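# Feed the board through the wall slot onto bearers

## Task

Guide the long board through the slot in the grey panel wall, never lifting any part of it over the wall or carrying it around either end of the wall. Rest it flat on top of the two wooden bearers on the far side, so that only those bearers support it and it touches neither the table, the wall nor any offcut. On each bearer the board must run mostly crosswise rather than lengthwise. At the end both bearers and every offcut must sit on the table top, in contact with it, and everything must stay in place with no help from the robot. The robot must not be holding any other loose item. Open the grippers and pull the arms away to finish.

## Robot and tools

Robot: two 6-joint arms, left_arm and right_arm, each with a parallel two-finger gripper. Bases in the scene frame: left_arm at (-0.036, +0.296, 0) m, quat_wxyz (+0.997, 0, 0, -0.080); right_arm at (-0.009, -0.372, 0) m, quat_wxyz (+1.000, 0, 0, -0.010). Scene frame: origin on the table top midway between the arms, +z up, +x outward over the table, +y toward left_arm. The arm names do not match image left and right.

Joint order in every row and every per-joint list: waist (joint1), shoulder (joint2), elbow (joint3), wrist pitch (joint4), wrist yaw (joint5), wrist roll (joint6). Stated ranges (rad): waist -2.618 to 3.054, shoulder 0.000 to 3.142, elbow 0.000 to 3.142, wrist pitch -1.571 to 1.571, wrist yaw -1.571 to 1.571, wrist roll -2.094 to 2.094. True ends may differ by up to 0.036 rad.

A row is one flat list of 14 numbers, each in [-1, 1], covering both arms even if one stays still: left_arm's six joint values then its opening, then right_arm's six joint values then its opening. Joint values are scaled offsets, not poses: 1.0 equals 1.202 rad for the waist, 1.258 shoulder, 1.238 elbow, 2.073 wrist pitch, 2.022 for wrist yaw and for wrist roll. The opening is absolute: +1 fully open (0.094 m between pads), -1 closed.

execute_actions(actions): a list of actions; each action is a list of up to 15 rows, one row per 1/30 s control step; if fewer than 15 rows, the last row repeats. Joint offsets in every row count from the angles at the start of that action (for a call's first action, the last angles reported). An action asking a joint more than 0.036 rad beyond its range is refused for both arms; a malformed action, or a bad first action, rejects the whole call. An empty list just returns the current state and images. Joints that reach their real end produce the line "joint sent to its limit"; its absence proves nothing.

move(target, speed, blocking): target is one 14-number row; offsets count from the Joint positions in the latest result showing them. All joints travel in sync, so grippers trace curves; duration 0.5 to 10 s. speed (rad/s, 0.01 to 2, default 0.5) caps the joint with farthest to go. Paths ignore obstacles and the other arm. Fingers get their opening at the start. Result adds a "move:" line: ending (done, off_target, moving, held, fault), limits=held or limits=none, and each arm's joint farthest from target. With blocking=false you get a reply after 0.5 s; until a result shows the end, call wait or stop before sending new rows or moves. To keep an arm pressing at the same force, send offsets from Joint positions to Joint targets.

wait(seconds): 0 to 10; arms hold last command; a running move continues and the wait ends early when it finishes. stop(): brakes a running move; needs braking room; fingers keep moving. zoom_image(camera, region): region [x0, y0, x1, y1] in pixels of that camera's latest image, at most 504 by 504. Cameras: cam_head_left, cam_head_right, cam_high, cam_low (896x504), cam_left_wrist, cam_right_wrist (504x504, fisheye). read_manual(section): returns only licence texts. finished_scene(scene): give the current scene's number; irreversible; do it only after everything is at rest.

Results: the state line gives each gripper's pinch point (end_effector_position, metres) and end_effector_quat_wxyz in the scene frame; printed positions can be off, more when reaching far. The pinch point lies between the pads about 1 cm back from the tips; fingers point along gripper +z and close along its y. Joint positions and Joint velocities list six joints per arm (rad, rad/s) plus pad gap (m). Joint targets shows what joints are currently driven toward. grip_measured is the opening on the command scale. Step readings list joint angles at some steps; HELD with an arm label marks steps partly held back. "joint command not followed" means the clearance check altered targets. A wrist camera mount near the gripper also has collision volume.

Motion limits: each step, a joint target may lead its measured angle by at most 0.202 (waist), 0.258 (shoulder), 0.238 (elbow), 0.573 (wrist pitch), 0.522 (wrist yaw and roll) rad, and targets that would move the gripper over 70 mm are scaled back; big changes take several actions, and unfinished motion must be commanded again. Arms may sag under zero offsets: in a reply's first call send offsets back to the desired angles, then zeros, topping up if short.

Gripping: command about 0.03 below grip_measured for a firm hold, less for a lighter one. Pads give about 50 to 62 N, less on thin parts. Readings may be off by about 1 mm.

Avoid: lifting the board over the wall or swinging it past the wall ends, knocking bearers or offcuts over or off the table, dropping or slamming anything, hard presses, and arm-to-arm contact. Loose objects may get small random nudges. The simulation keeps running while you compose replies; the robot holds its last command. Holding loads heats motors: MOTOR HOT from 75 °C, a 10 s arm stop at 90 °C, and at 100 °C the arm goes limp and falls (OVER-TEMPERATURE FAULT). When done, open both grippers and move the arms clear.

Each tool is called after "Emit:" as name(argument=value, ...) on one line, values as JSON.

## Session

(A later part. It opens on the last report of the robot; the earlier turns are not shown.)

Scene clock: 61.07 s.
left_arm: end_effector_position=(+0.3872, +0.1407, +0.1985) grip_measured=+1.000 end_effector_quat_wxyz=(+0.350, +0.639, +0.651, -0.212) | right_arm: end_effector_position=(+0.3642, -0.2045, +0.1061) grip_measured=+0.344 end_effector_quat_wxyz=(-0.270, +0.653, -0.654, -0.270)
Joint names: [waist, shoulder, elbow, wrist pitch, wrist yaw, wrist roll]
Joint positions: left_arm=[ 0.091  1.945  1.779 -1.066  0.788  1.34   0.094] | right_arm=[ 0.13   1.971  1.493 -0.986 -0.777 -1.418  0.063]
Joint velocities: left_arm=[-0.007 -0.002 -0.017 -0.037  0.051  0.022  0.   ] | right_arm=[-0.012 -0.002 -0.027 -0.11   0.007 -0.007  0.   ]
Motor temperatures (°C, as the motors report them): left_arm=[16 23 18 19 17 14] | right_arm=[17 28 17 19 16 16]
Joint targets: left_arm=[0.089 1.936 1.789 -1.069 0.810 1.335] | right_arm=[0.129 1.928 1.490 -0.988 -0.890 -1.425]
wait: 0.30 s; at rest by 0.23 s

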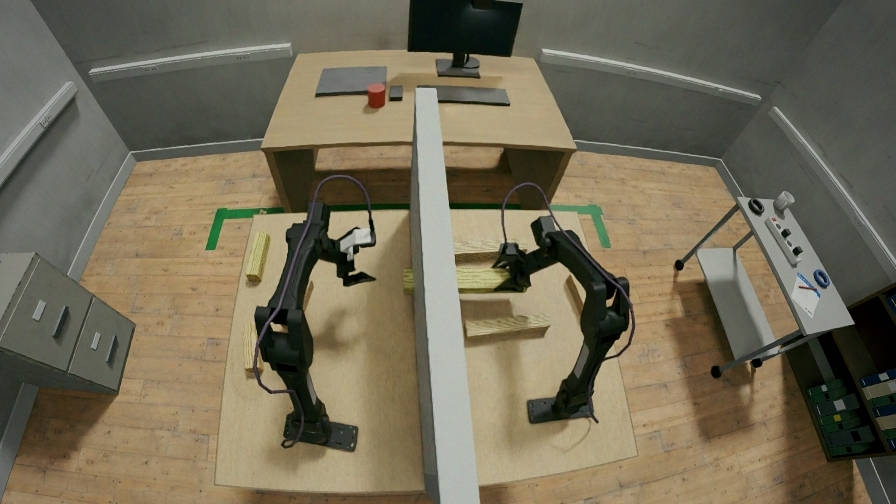

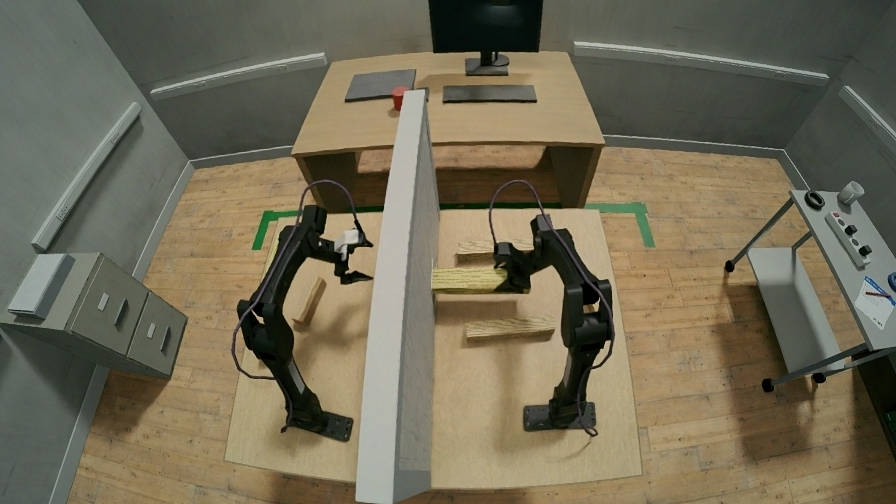

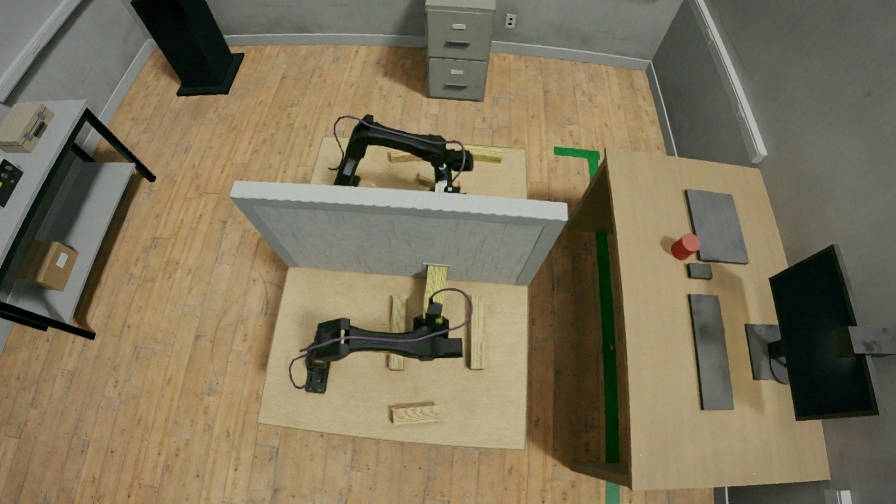

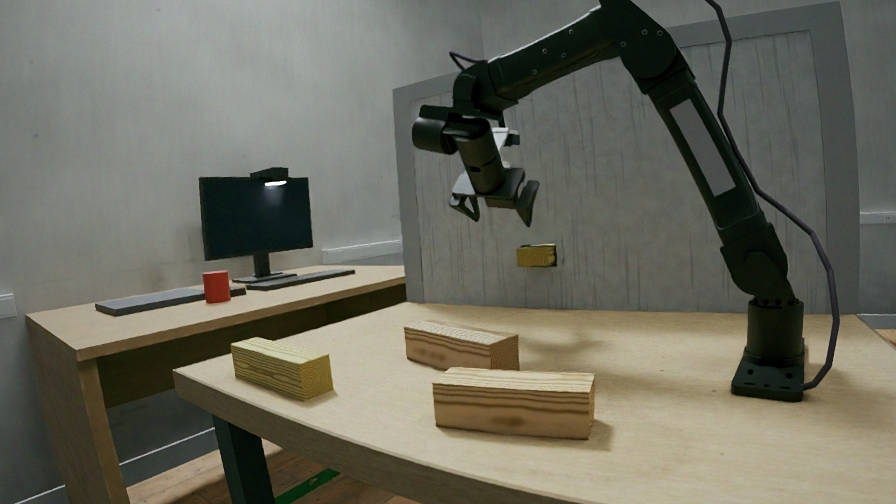

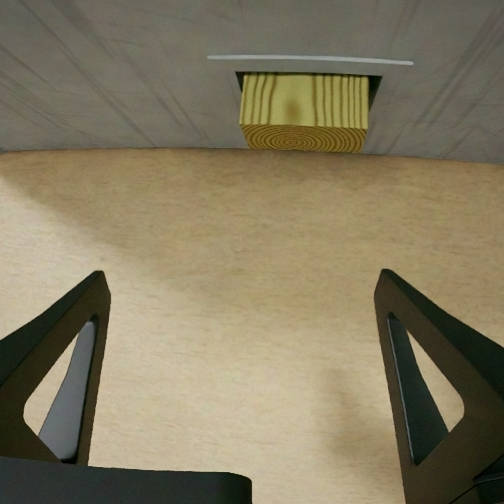

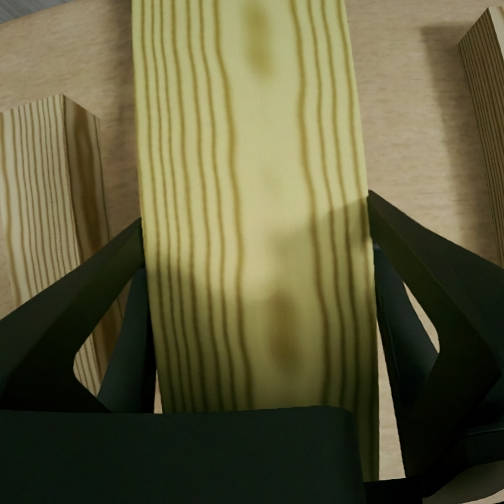

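Emit:
execute_actions(actions=[[[-0.0017,-0.0072,0.0073,-0.0014,0.0109,-0.0025,1,-0.00921,-0.01749,0.01616,-0.00106,-0.05662,-0.00331,0.2],[-0.0017,-0.0072,0.0073,-0.0014,0.0109,-0.0025,1,-0.01758,-0.00006,0.03586,-0.00331,-0.0571,-0.00631,0.2],[-0.0017,-0.0072,0.0073,-0.0014,0.0109,-0.0025,1,-0.02596,0.00141,0.03812,-0.00994,-0.05759,-0.01505,0.2],[-0.0017,-0.0072,0.0073,-0.0014,0.0109,-0.0025,1,-0.03433,0.00289,0.04037,-0.01608,-0.05807,-0.0233,0.2],[-0.0017,-0.0072,0.0073,-0.0014,0.0109,-0.0025,1,-0.04271,0.00436,0.04263,-0.02666,-0.05856,-0.03704,0.2],[-0.0017,-0.0072,0.0073,-0.0014,0.0109,-0.0025,1,-0.05108,0.00583,0.04488,-0.03355,-0.05904,-0.04579,0.2],[-0.0017,-0.0072,0.0073,-0.0014,0.0109,-0.0025,1,-0.05946,0.00731,0.04713,-0.04052,-0.05953,-0.05454,0.2],[-0.0017,-0.0072,0.0073,-0.0014,0.0109,-0.0025,1,-0.06783,0.00878,0.04939,-0.04693,-0.06001,-0.0622,0.2],[-0.0017,-0.0072,0.0073,-0.0014,0.0109,-0.0025,1,-0.07621,0.01025,0.05165,-0.05396,-0.0605,-0.07094,0.2],[-0.0017,-0.0072,0.0073,-0.0014,0.0109,-0.0025,1,-0.08458,0.01172,0.0539,-0.06031,-0.06098,-0.07868,0.2],[-0.0017,-0.0072,0.0073,-0.0014,0.0109,-0.0025,1,-0.09296,0.0132,0.05616,-0.06679,-0.06098,-0.0866,0.2],[-0.0017,-0.0072,0.0073,-0.0014,0.0109,-0.0025,1,-0.10133,0.01467,0.05841,-0.07328,-0.06098,-0.09467,0.2],[-0.0017,-0.0072,0.0073,-0.0014,0.0109,-0.0025,1,-0.10133,0.01614,0.06066,-0.08024,-0.06098,-0.10325,0.2],[-0.0017,-0.0072,0.0073,-0.0014,0.0109,-0.0025,1,-0.10133,0.01614,0.06066,-0.08639,-0.06098,-0.11075,0.2],[-0.0017,-0.0072,0.0073,-0.0014,0.0109,-0.0025,1,-0.10133,0.01614,0.06066,-0.06932,-0.06098,-0.0866,0.2]]])

Scene clock: 64.17 s.
left_arm: end_effector_position=(+0.3872, +0.1407, +0.1985) grip_measured=+1.000 end_effector_quat_wxyz=(+0.350, +0.639, +0.651, -0.212) | right_arm: end_effector_position=(+0.3651, -0.2485, +0.1052) grip_measured=+0.344 end_effector_quat_wxyz=(-0.270, +0.651, -0.655, -0.272)
Joint names: [waist, shoulder, elbow, wrist pitch, wrist yaw, wrist roll]
Joint positions: left_arm=[ 0.091  1.945  1.779 -1.066  0.788  1.34   0.094] | right_arm=[ 0.011  1.997  1.526 -1.109 -0.787 -1.578  0.063]
Joint velocities: left_arm=[ 0.012 -0.017  0.002  0.007 -0.037 -0.037  0.   ] | right_arm=[-0.129  0.012  0.002 -0.11   0.007 -0.007  0.   ]
Motor temperatures (°C, as the motors report them): left_arm=[16 23 18 19 17 14] | right_arm=[17 28 17 18 16 16]
Joint targets: left_arm=[0.089 1.936 1.789 -1.069 0.810 1.335] | right_arm=[0.008 1.992 1.569 -1.130 -0.900 -1.593]
Step readings (joint positions):
0: left_arm=[0.091 1.945 1.779 -1.066 0.788 1.340] | right_arm=[0.130 1.971 1.493 -0.986 -0.777 -1.418]
1: left_arm=[0.091 1.945 1.779 -1.066 0.788 1.340] | right_arm=[0.130 1.971 1.493 -0.986 -0.777 -1.418]
2: left_arm=[0.091 1.945 1.779 -1.066 0.788 1.340] | right_arm=[0.128 1.971 1.493 -0.987 -0.778 -1.419]
4: left_arm=[0.091 1.945 1.779 -1.066 0.788 1.340] | right_arm=[0.120 1.974 1.493 -0.993 -0.783 -1.429]
8: left_arm=[0.091 1.945 1.779 -1.066 0.788 1.340] | right_arm=[0.080 1.987 1.507 -1.033 -0.786 -1.479]
15: Joint positions above

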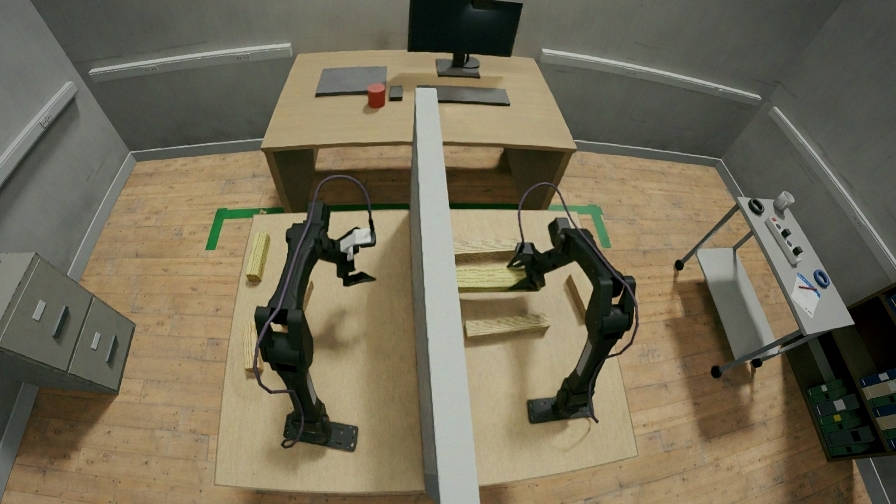

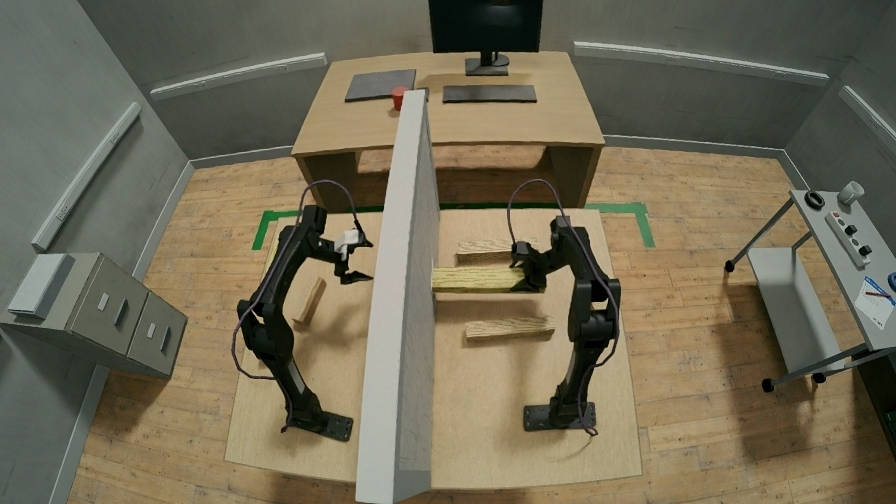

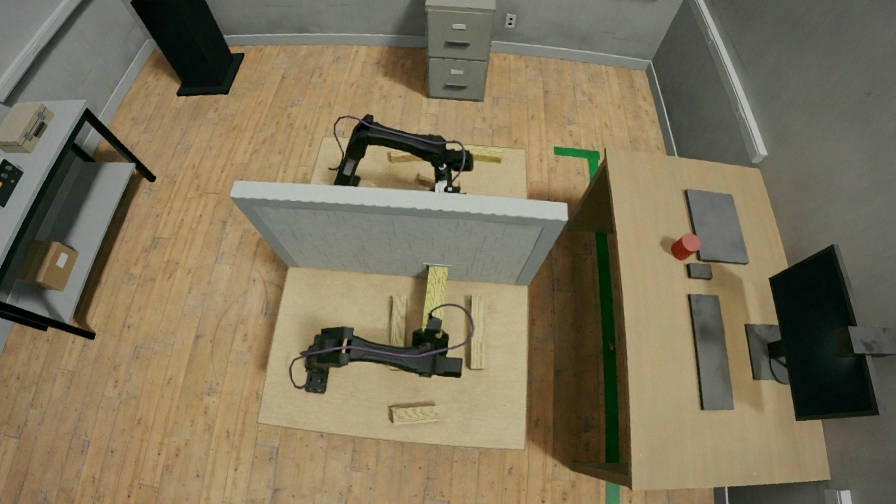

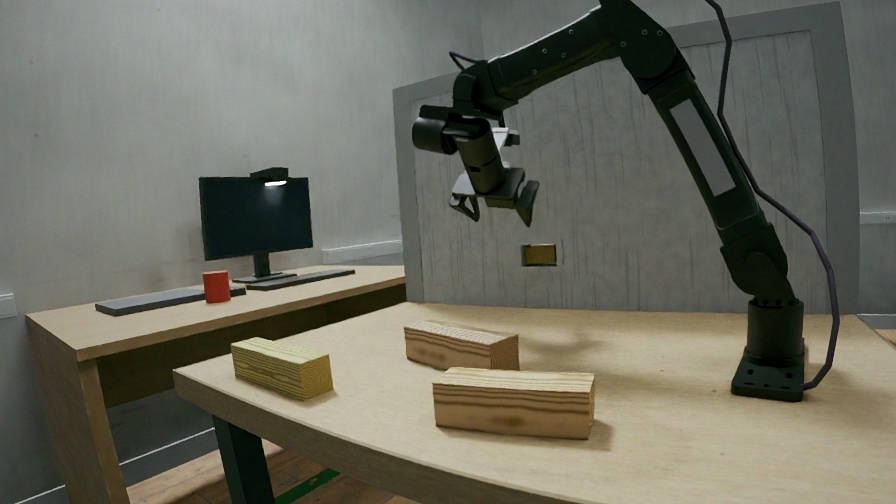

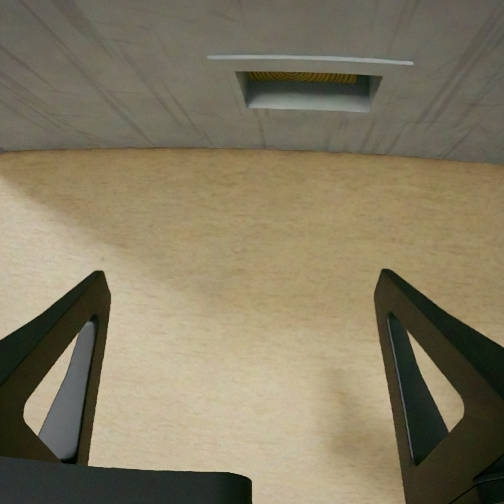

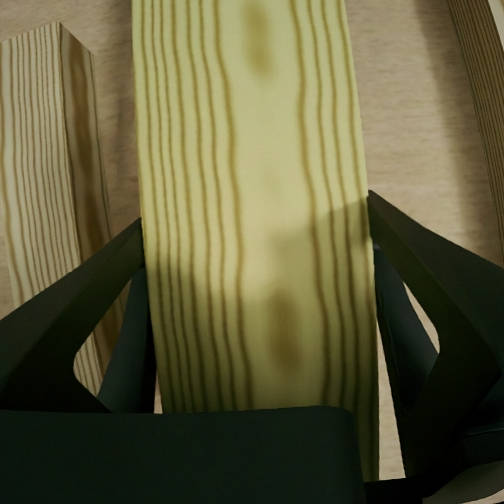

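Emit:
execute_actions(actions=[])

Emit:
zoom_image(camera="cam_low", region=[495, 235, 567, 277])

Scene clock: 64.90 s.
left_arm: end_effector_position=(+0.3872, +0.1407, +0.1985) grip_measured=+1.000 end_effector_quat_wxyz=(+0.350, +0.639, +0.651, -0.212) | right_arm: end_effector_position=(+0.3649, -0.2495, +0.1058) grip_measured=+0.344 end_effector_quat_wxyz=(-0.271, +0.652, -0.654, -0.272)
Joint names: [waist, shoulder, elbow, wrist pitch, wrist yaw, wrist roll]
Joint positions: left_arm=[ 0.091  1.945  1.779 -1.066  0.788  1.34   0.094] | right_arm=[ 0.008  1.997  1.528 -1.115 -0.787 -1.585  0.063]
Joint velocities: left_arm=[ 0.022  0.017 -0.012 -0.007 -0.037  0.007  0.   ] | right_arm=[ 0.022 -0.002  0.007  0.037  0.051 -0.022 -0.   ]
Motor temperatures (°C, as the motors report them): left_arm=[16 23 18 19 17 14] | right_arm=[17 28 17 18 16 16]
Joint targets: left_arm=[0.089 1.936 1.789 -1.069 0.810 1.335] | right_arm=[0.008 1.992 1.569 -1.130 -0.900 -1.592]

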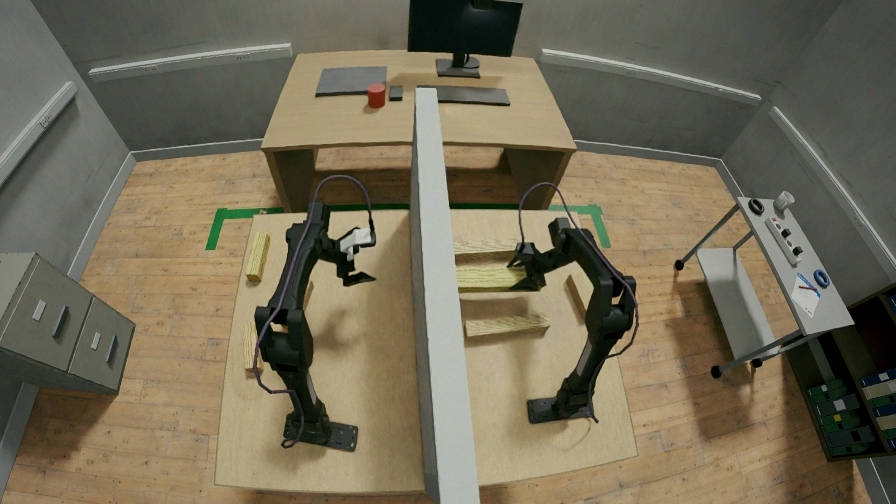

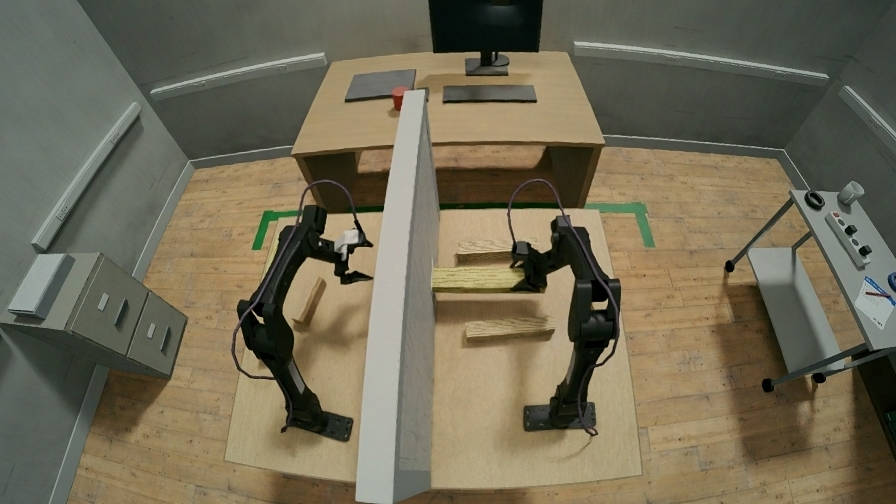

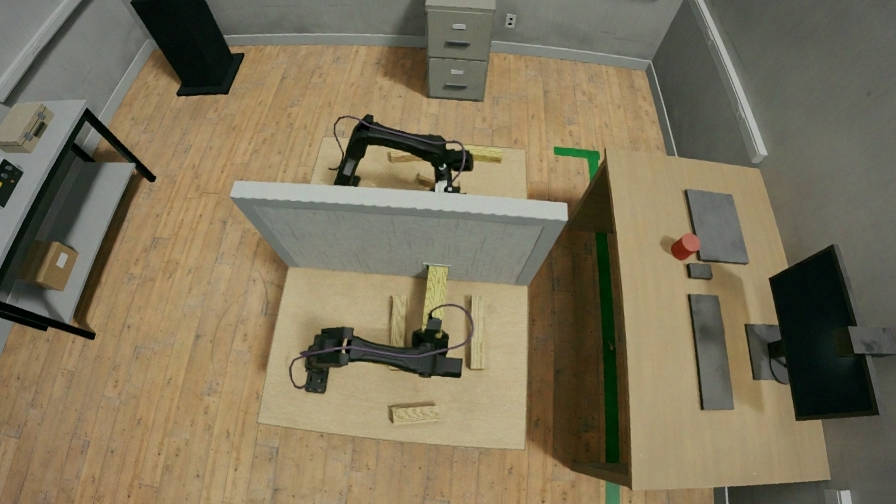

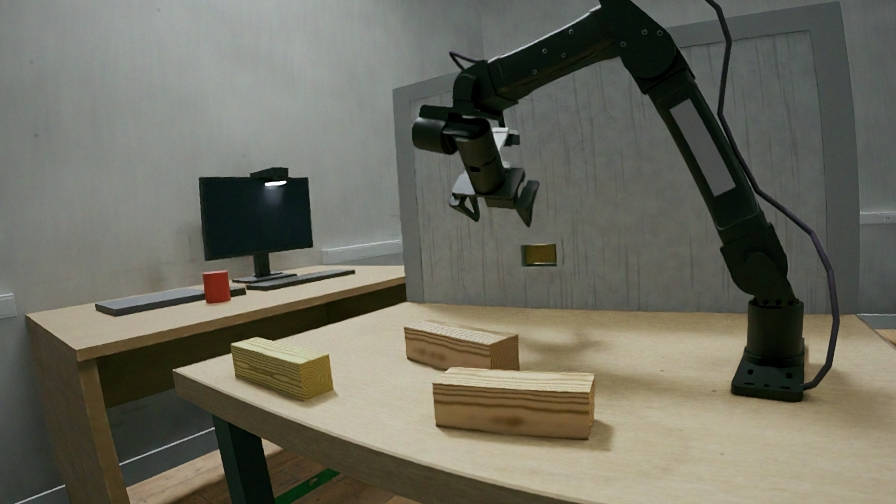

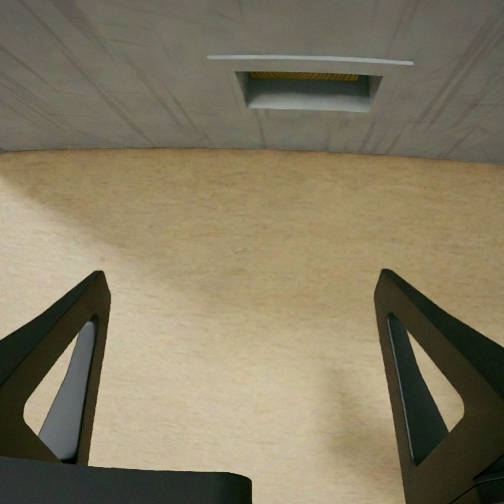

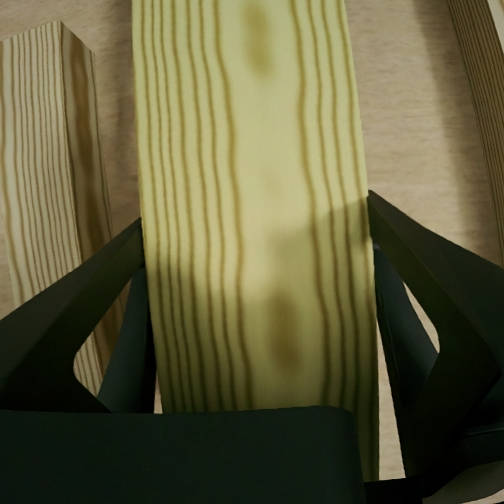

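Region (495, 235, 567, 277) of cam_low's 896x504 image, scaled by 7.000, with more detail than that image has; it fills the top 294 rows of this view, and the rest is white.

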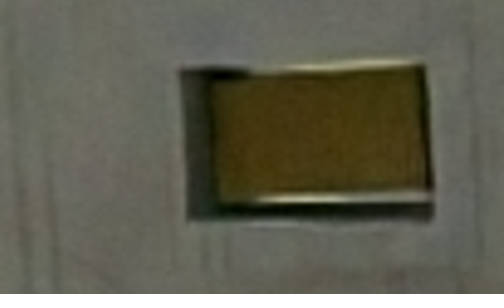

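Emit:
execute_actions(actions=[[[-0.0017,-0.0072,0.0073,-0.0014,0.0109,-0.0025,1,-0.0081,-0.00453,0.03239,-0.0082,-0.05603,-0.00553,0.2],[-0.0017,-0.0072,0.0073,-0.0014,0.0109,-0.0025,1,-0.01636,-0.00453,0.03471,-0.01231,-0.05603,-0.01146,0.2],[-0.0017,-0.0072,0.0073,-0.0014,0.0109,-0.0025,1,-0.02463,-0.00237,0.03801,-0.01849,-0.05603,-0.0201,0.2],[-0.0017,-0.0072,0.0073,-0.0014,0.0109,-0.0025,1,-0.03289,0.00072,0.04132,-0.02664,-0.05603,-0.03129,0.2],[-0.0017,-0.0072,0.0073,-0.0014,0.0109,-0.0025,1,-0.04115,0.00381,0.04463,-0.03479,-0.05603,-0.04281,0.2],[-0.0017,-0.0072,0.0073,-0.0014,0.0109,-0.0025,1,-0.04942,0.0069,0.04794,-0.04144,-0.05603,-0.05162,0.2],[-0.0017,-0.0072,0.0073,-0.0014,0.0109,-0.0025,1,-0.05768,0.00999,0.05125,-0.04782,-0.05603,-0.06,0.2],[-0.0017,-0.0072,0.0073,-0.0014,0.0109,-0.0025,1,-0.06595,0.01308,0.05456,-0.05427,-0.05603,-0.06839,0.2],[-0.0017,-0.0072,0.0073,-0.0014,0.0109,-0.0025,1,-0.07421,0.01617,0.05787,-0.06066,-0.05603,-0.0767,0.2],[-0.0017,-0.0072,0.0073,-0.0014,0.0109,-0.0025,1,-0.08248,0.01926,0.06117,-0.06679,-0.05603,-0.08466,0.2],[-0.0017,-0.0072,0.0073,-0.0014,0.0109,-0.0025,1,-0.09074,0.02235,0.06448,-0.07291,-0.05603,-0.09279,0.2],[-0.0017,-0.0072,0.0073,-0.0014,0.0109,-0.0025,1,-0.099,0.02544,0.06779,-0.07943,-0.05603,-0.10126,0.2],[-0.0017,-0.0072,0.0073,-0.0014,0.0109,-0.0025,1,-0.099,0.02853,0.07044,-0.08399,-0.05603,-0.10736,0.2],[-0.0017,-0.0072,0.0073,-0.0014,0.0109,-0.0025,1,-0.099,0.031,0.07044,-0.08008,-0.05603,-0.10058,0.2],[-0.0017,-0.0072,0.0073,-0.0014,0.0109,-0.0025,1,-0.099,0.031,0.07044,-0.07226,-0.05603,-0.08872,0.2]]])

Scene clock: 66.53 s.
left_arm: end_effector_position=(+0.3872, +0.1407, +0.1985) grip_measured=+1.000 end_effector_quat_wxyz=(+0.350, +0.639, +0.651, -0.212) | right_arm: end_effector_position=(+0.3653, -0.2919, +0.1046) grip_measured=+0.344 end_effector_quat_wxyz=(-0.277, +0.650, -0.653, -0.273)
Joint names: [waist, shoulder, elbow, wrist pitch, wrist yaw, wrist roll]
Joint positions: left_arm=[ 0.091  1.945  1.779 -1.066  0.788  1.34   0.094] | right_arm=[-0.109  2.037  1.574 -1.23  -0.791 -1.749  0.063]
Joint velocities: left_arm=[ 0.012 -0.007  0.002  0.037  0.051  0.022  0.   ] | right_arm=[-0.1    0.061  0.027 -0.022  0.007 -0.022 -0.   ]
Motor temperatures (°C, as the motors report them): left_arm=[16 23 18 19 17 14] | right_arm=[17 28 17 18 16 16]
Joint targets: left_arm=[0.089 1.936 1.789 -1.069 0.810 1.335] | right_arm=[-0.111 2.036 1.615 -1.264 -0.901 -1.765]
Step readings (joint positions):
0: left_arm=[0.091 1.945 1.779 -1.066 0.788 1.340] | right_arm=[0.008 1.997 1.528 -1.115 -0.787 -1.586]
1: left_arm=[0.091 1.945 1.779 -1.066 0.788 1.340] | right_arm=[0.008 1.997 1.528 -1.115 -0.787 -1.586]
2: left_arm=[0.091 1.945 1.779 -1.066 0.788 1.340] | right_arm=[0.007 1.997 1.528 -1.116 -0.788 -1.589]
4: left_arm=[0.091 1.945 1.779 -1.066 0.788 1.340] | right_arm=[-0.001 1.998 1.529 -1.125 -0.789 -1.603]
8: left_arm=[0.091 1.945 1.779 -1.066 0.788 1.340] | right_arm=[-0.039 2.010 1.549 -1.166 -0.791 -1.657]
15: Joint positions above

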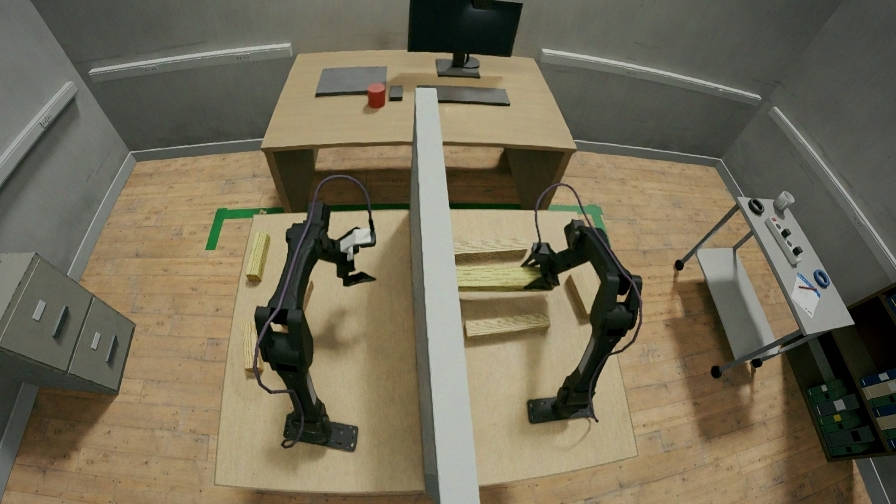

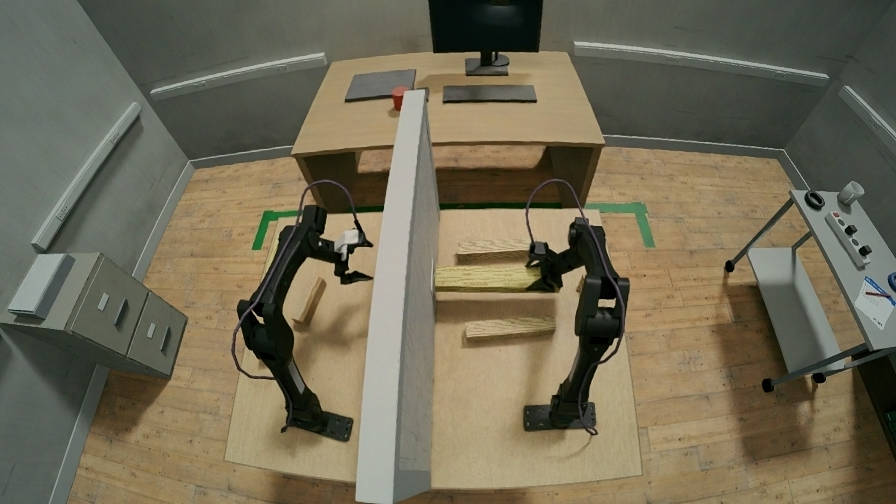

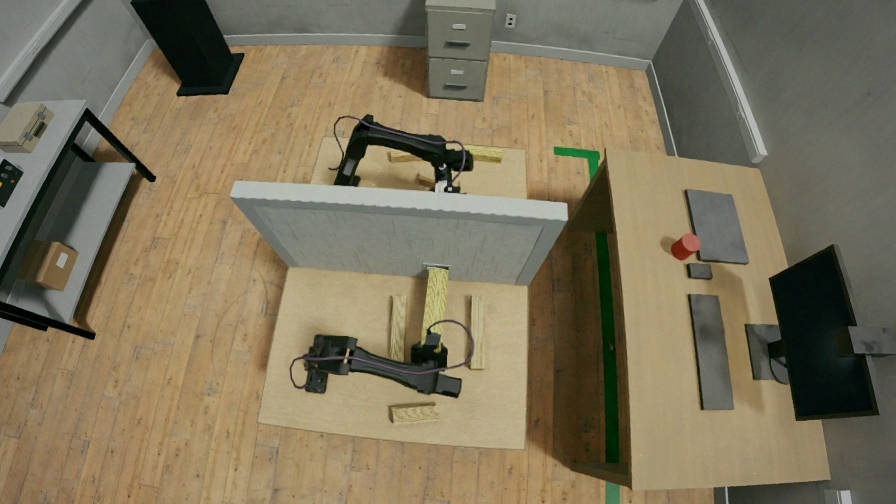

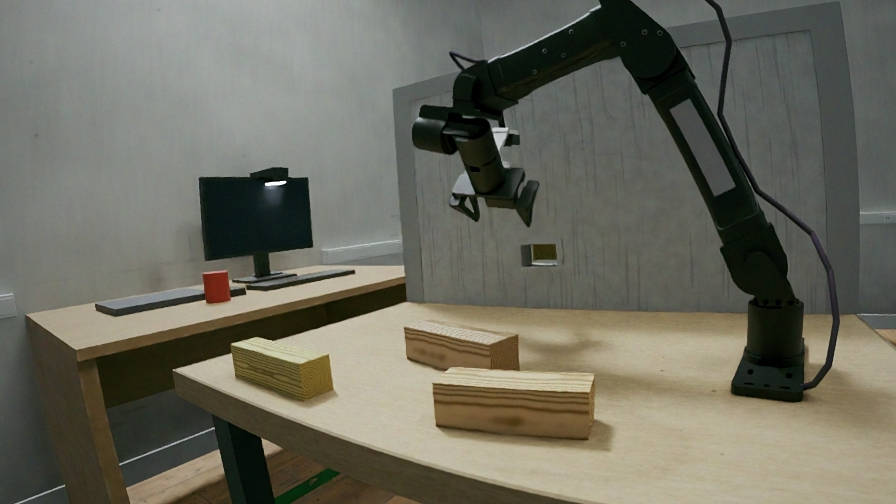

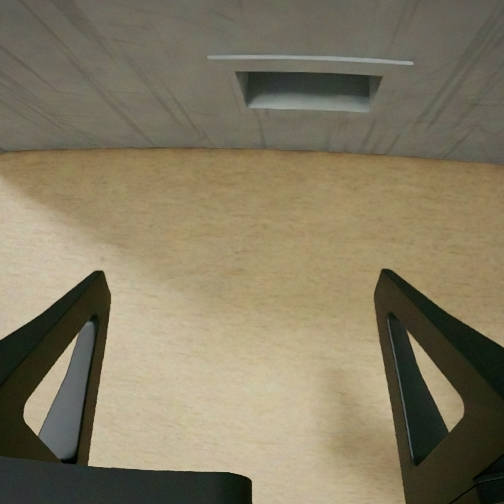

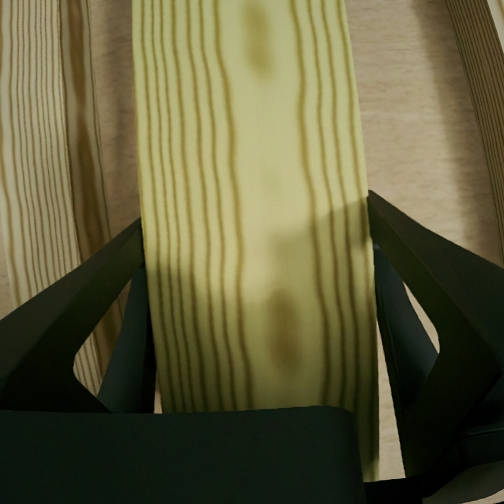

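Emit:
wait(seconds=0.2)

Emit:
zoom_image(camera="cam_head_right", region=[410, 220, 620, 360])

Emit:
zoom_image(camera="cam_high", region=[340, 240, 540, 440])

Emit:
zoom_image(camera="cam_low", region=[495, 235, 567, 277])

Scene clock: 67.00 s.
left_arm: end_effector_position=(+0.3872, +0.1407, +0.1985) grip_measured=+1.000 end_effector_quat_wxyz=(+0.350, +0.639, +0.651, -0.212) | right_arm: end_effector_position=(+0.3647, -0.2929, +0.1035) grip_measured=+0.344 end_effector_quat_wxyz=(-0.276, +0.651, -0.652, -0.275)
Joint names: [waist, shoulder, elbow, wrist pitch, wrist yaw, wrist roll]
Joint positions: left_arm=[ 0.091  1.945  1.779 -1.066  0.788  1.34   0.094] | right_arm=[-0.112  2.042  1.575 -1.236 -0.792 -1.757  0.063]
Joint velocities: left_arm=[ 0.002 -0.012  0.012 -0.081  0.007 -0.007  0.   ] | right_arm=[ 0.002 -0.012  0.007 -0.051  0.022 -0.007 -0.002]
Motor temperatures (°C, as the motors report them): left_arm=[16 23 18 19 17 14] | right_arm=[17 28 17 18 16 16]
Joint targets: left_arm=[0.089 1.936 1.789 -1.069 0.810 1.335] | right_arm=[-0.111 2.036 1.615 -1.264 -0.901 -1.765]
wait: 0.20 s; at rest by 0.13 s

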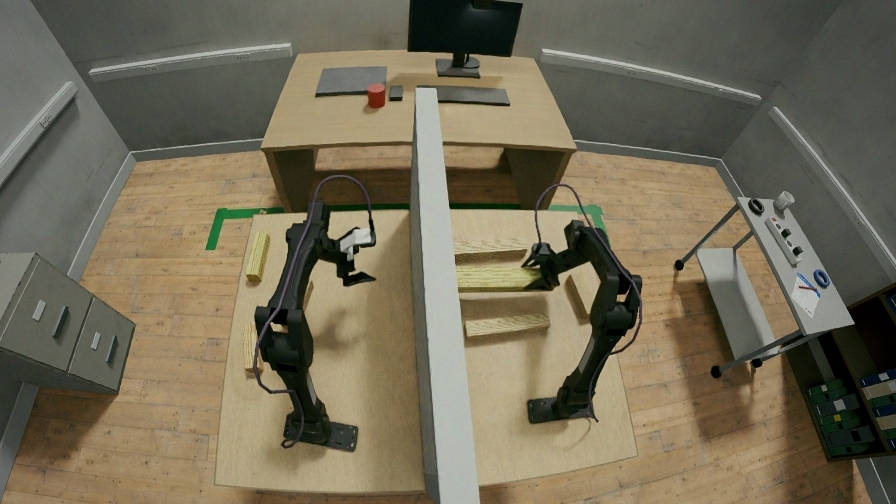

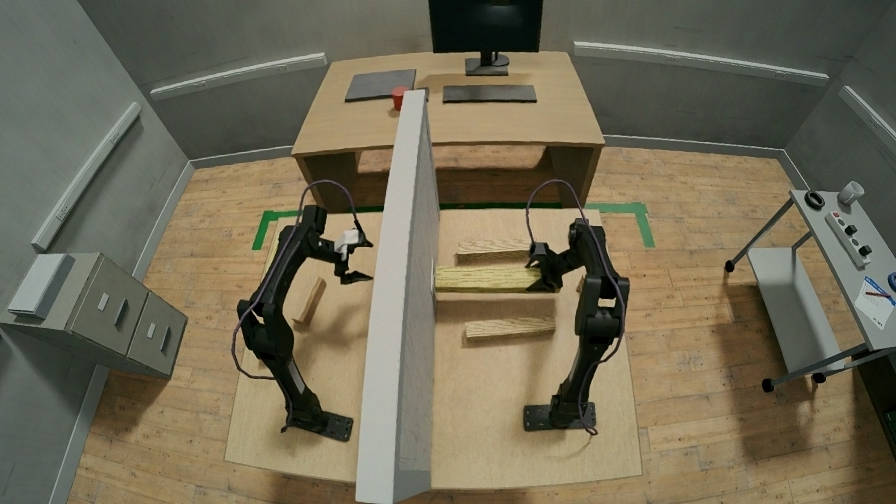

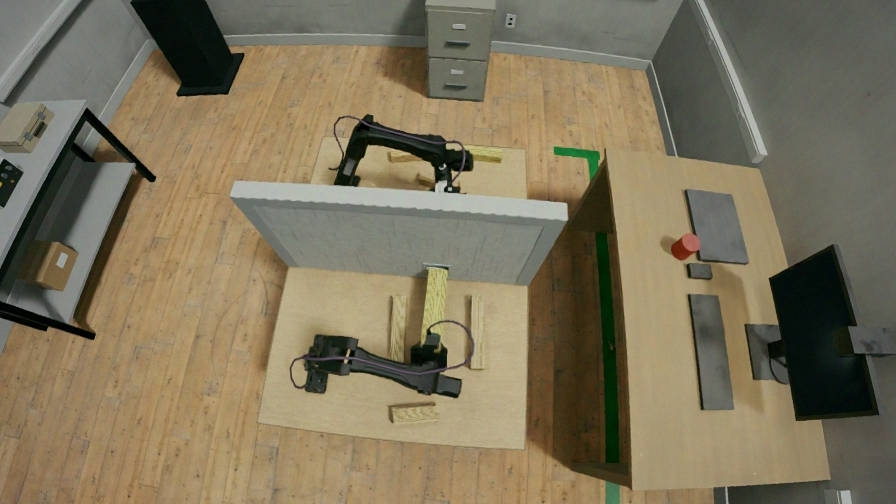

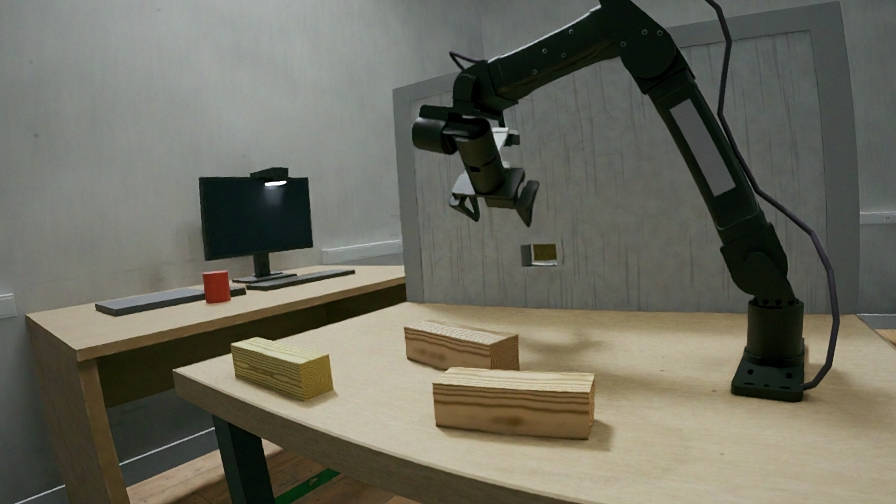

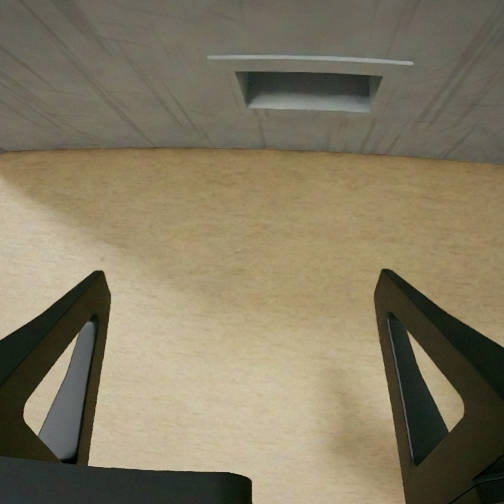

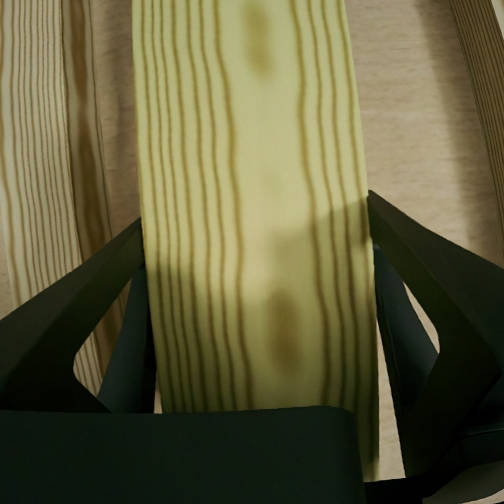

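Region (410, 220, 620, 360) of cam_head_right's 896x504 image, scaled by 2.400, with more detail than that image has.

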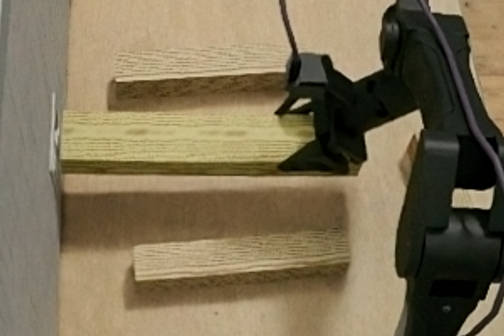

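Region (340, 240, 540, 440) of cam_high's 896x504 image, scaled by 2.520, with more detail than that image has.

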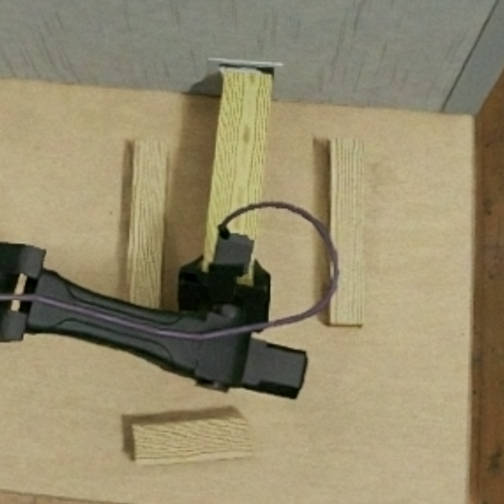

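Region (495, 235, 567, 277) of cam_low's 896x504 image, scaled by 7.000, with more detail than that image has; it fills the top 294 rows of this view, and the rest is white.

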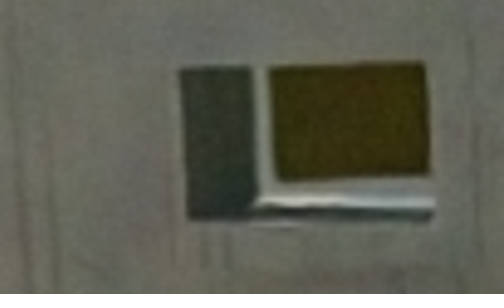

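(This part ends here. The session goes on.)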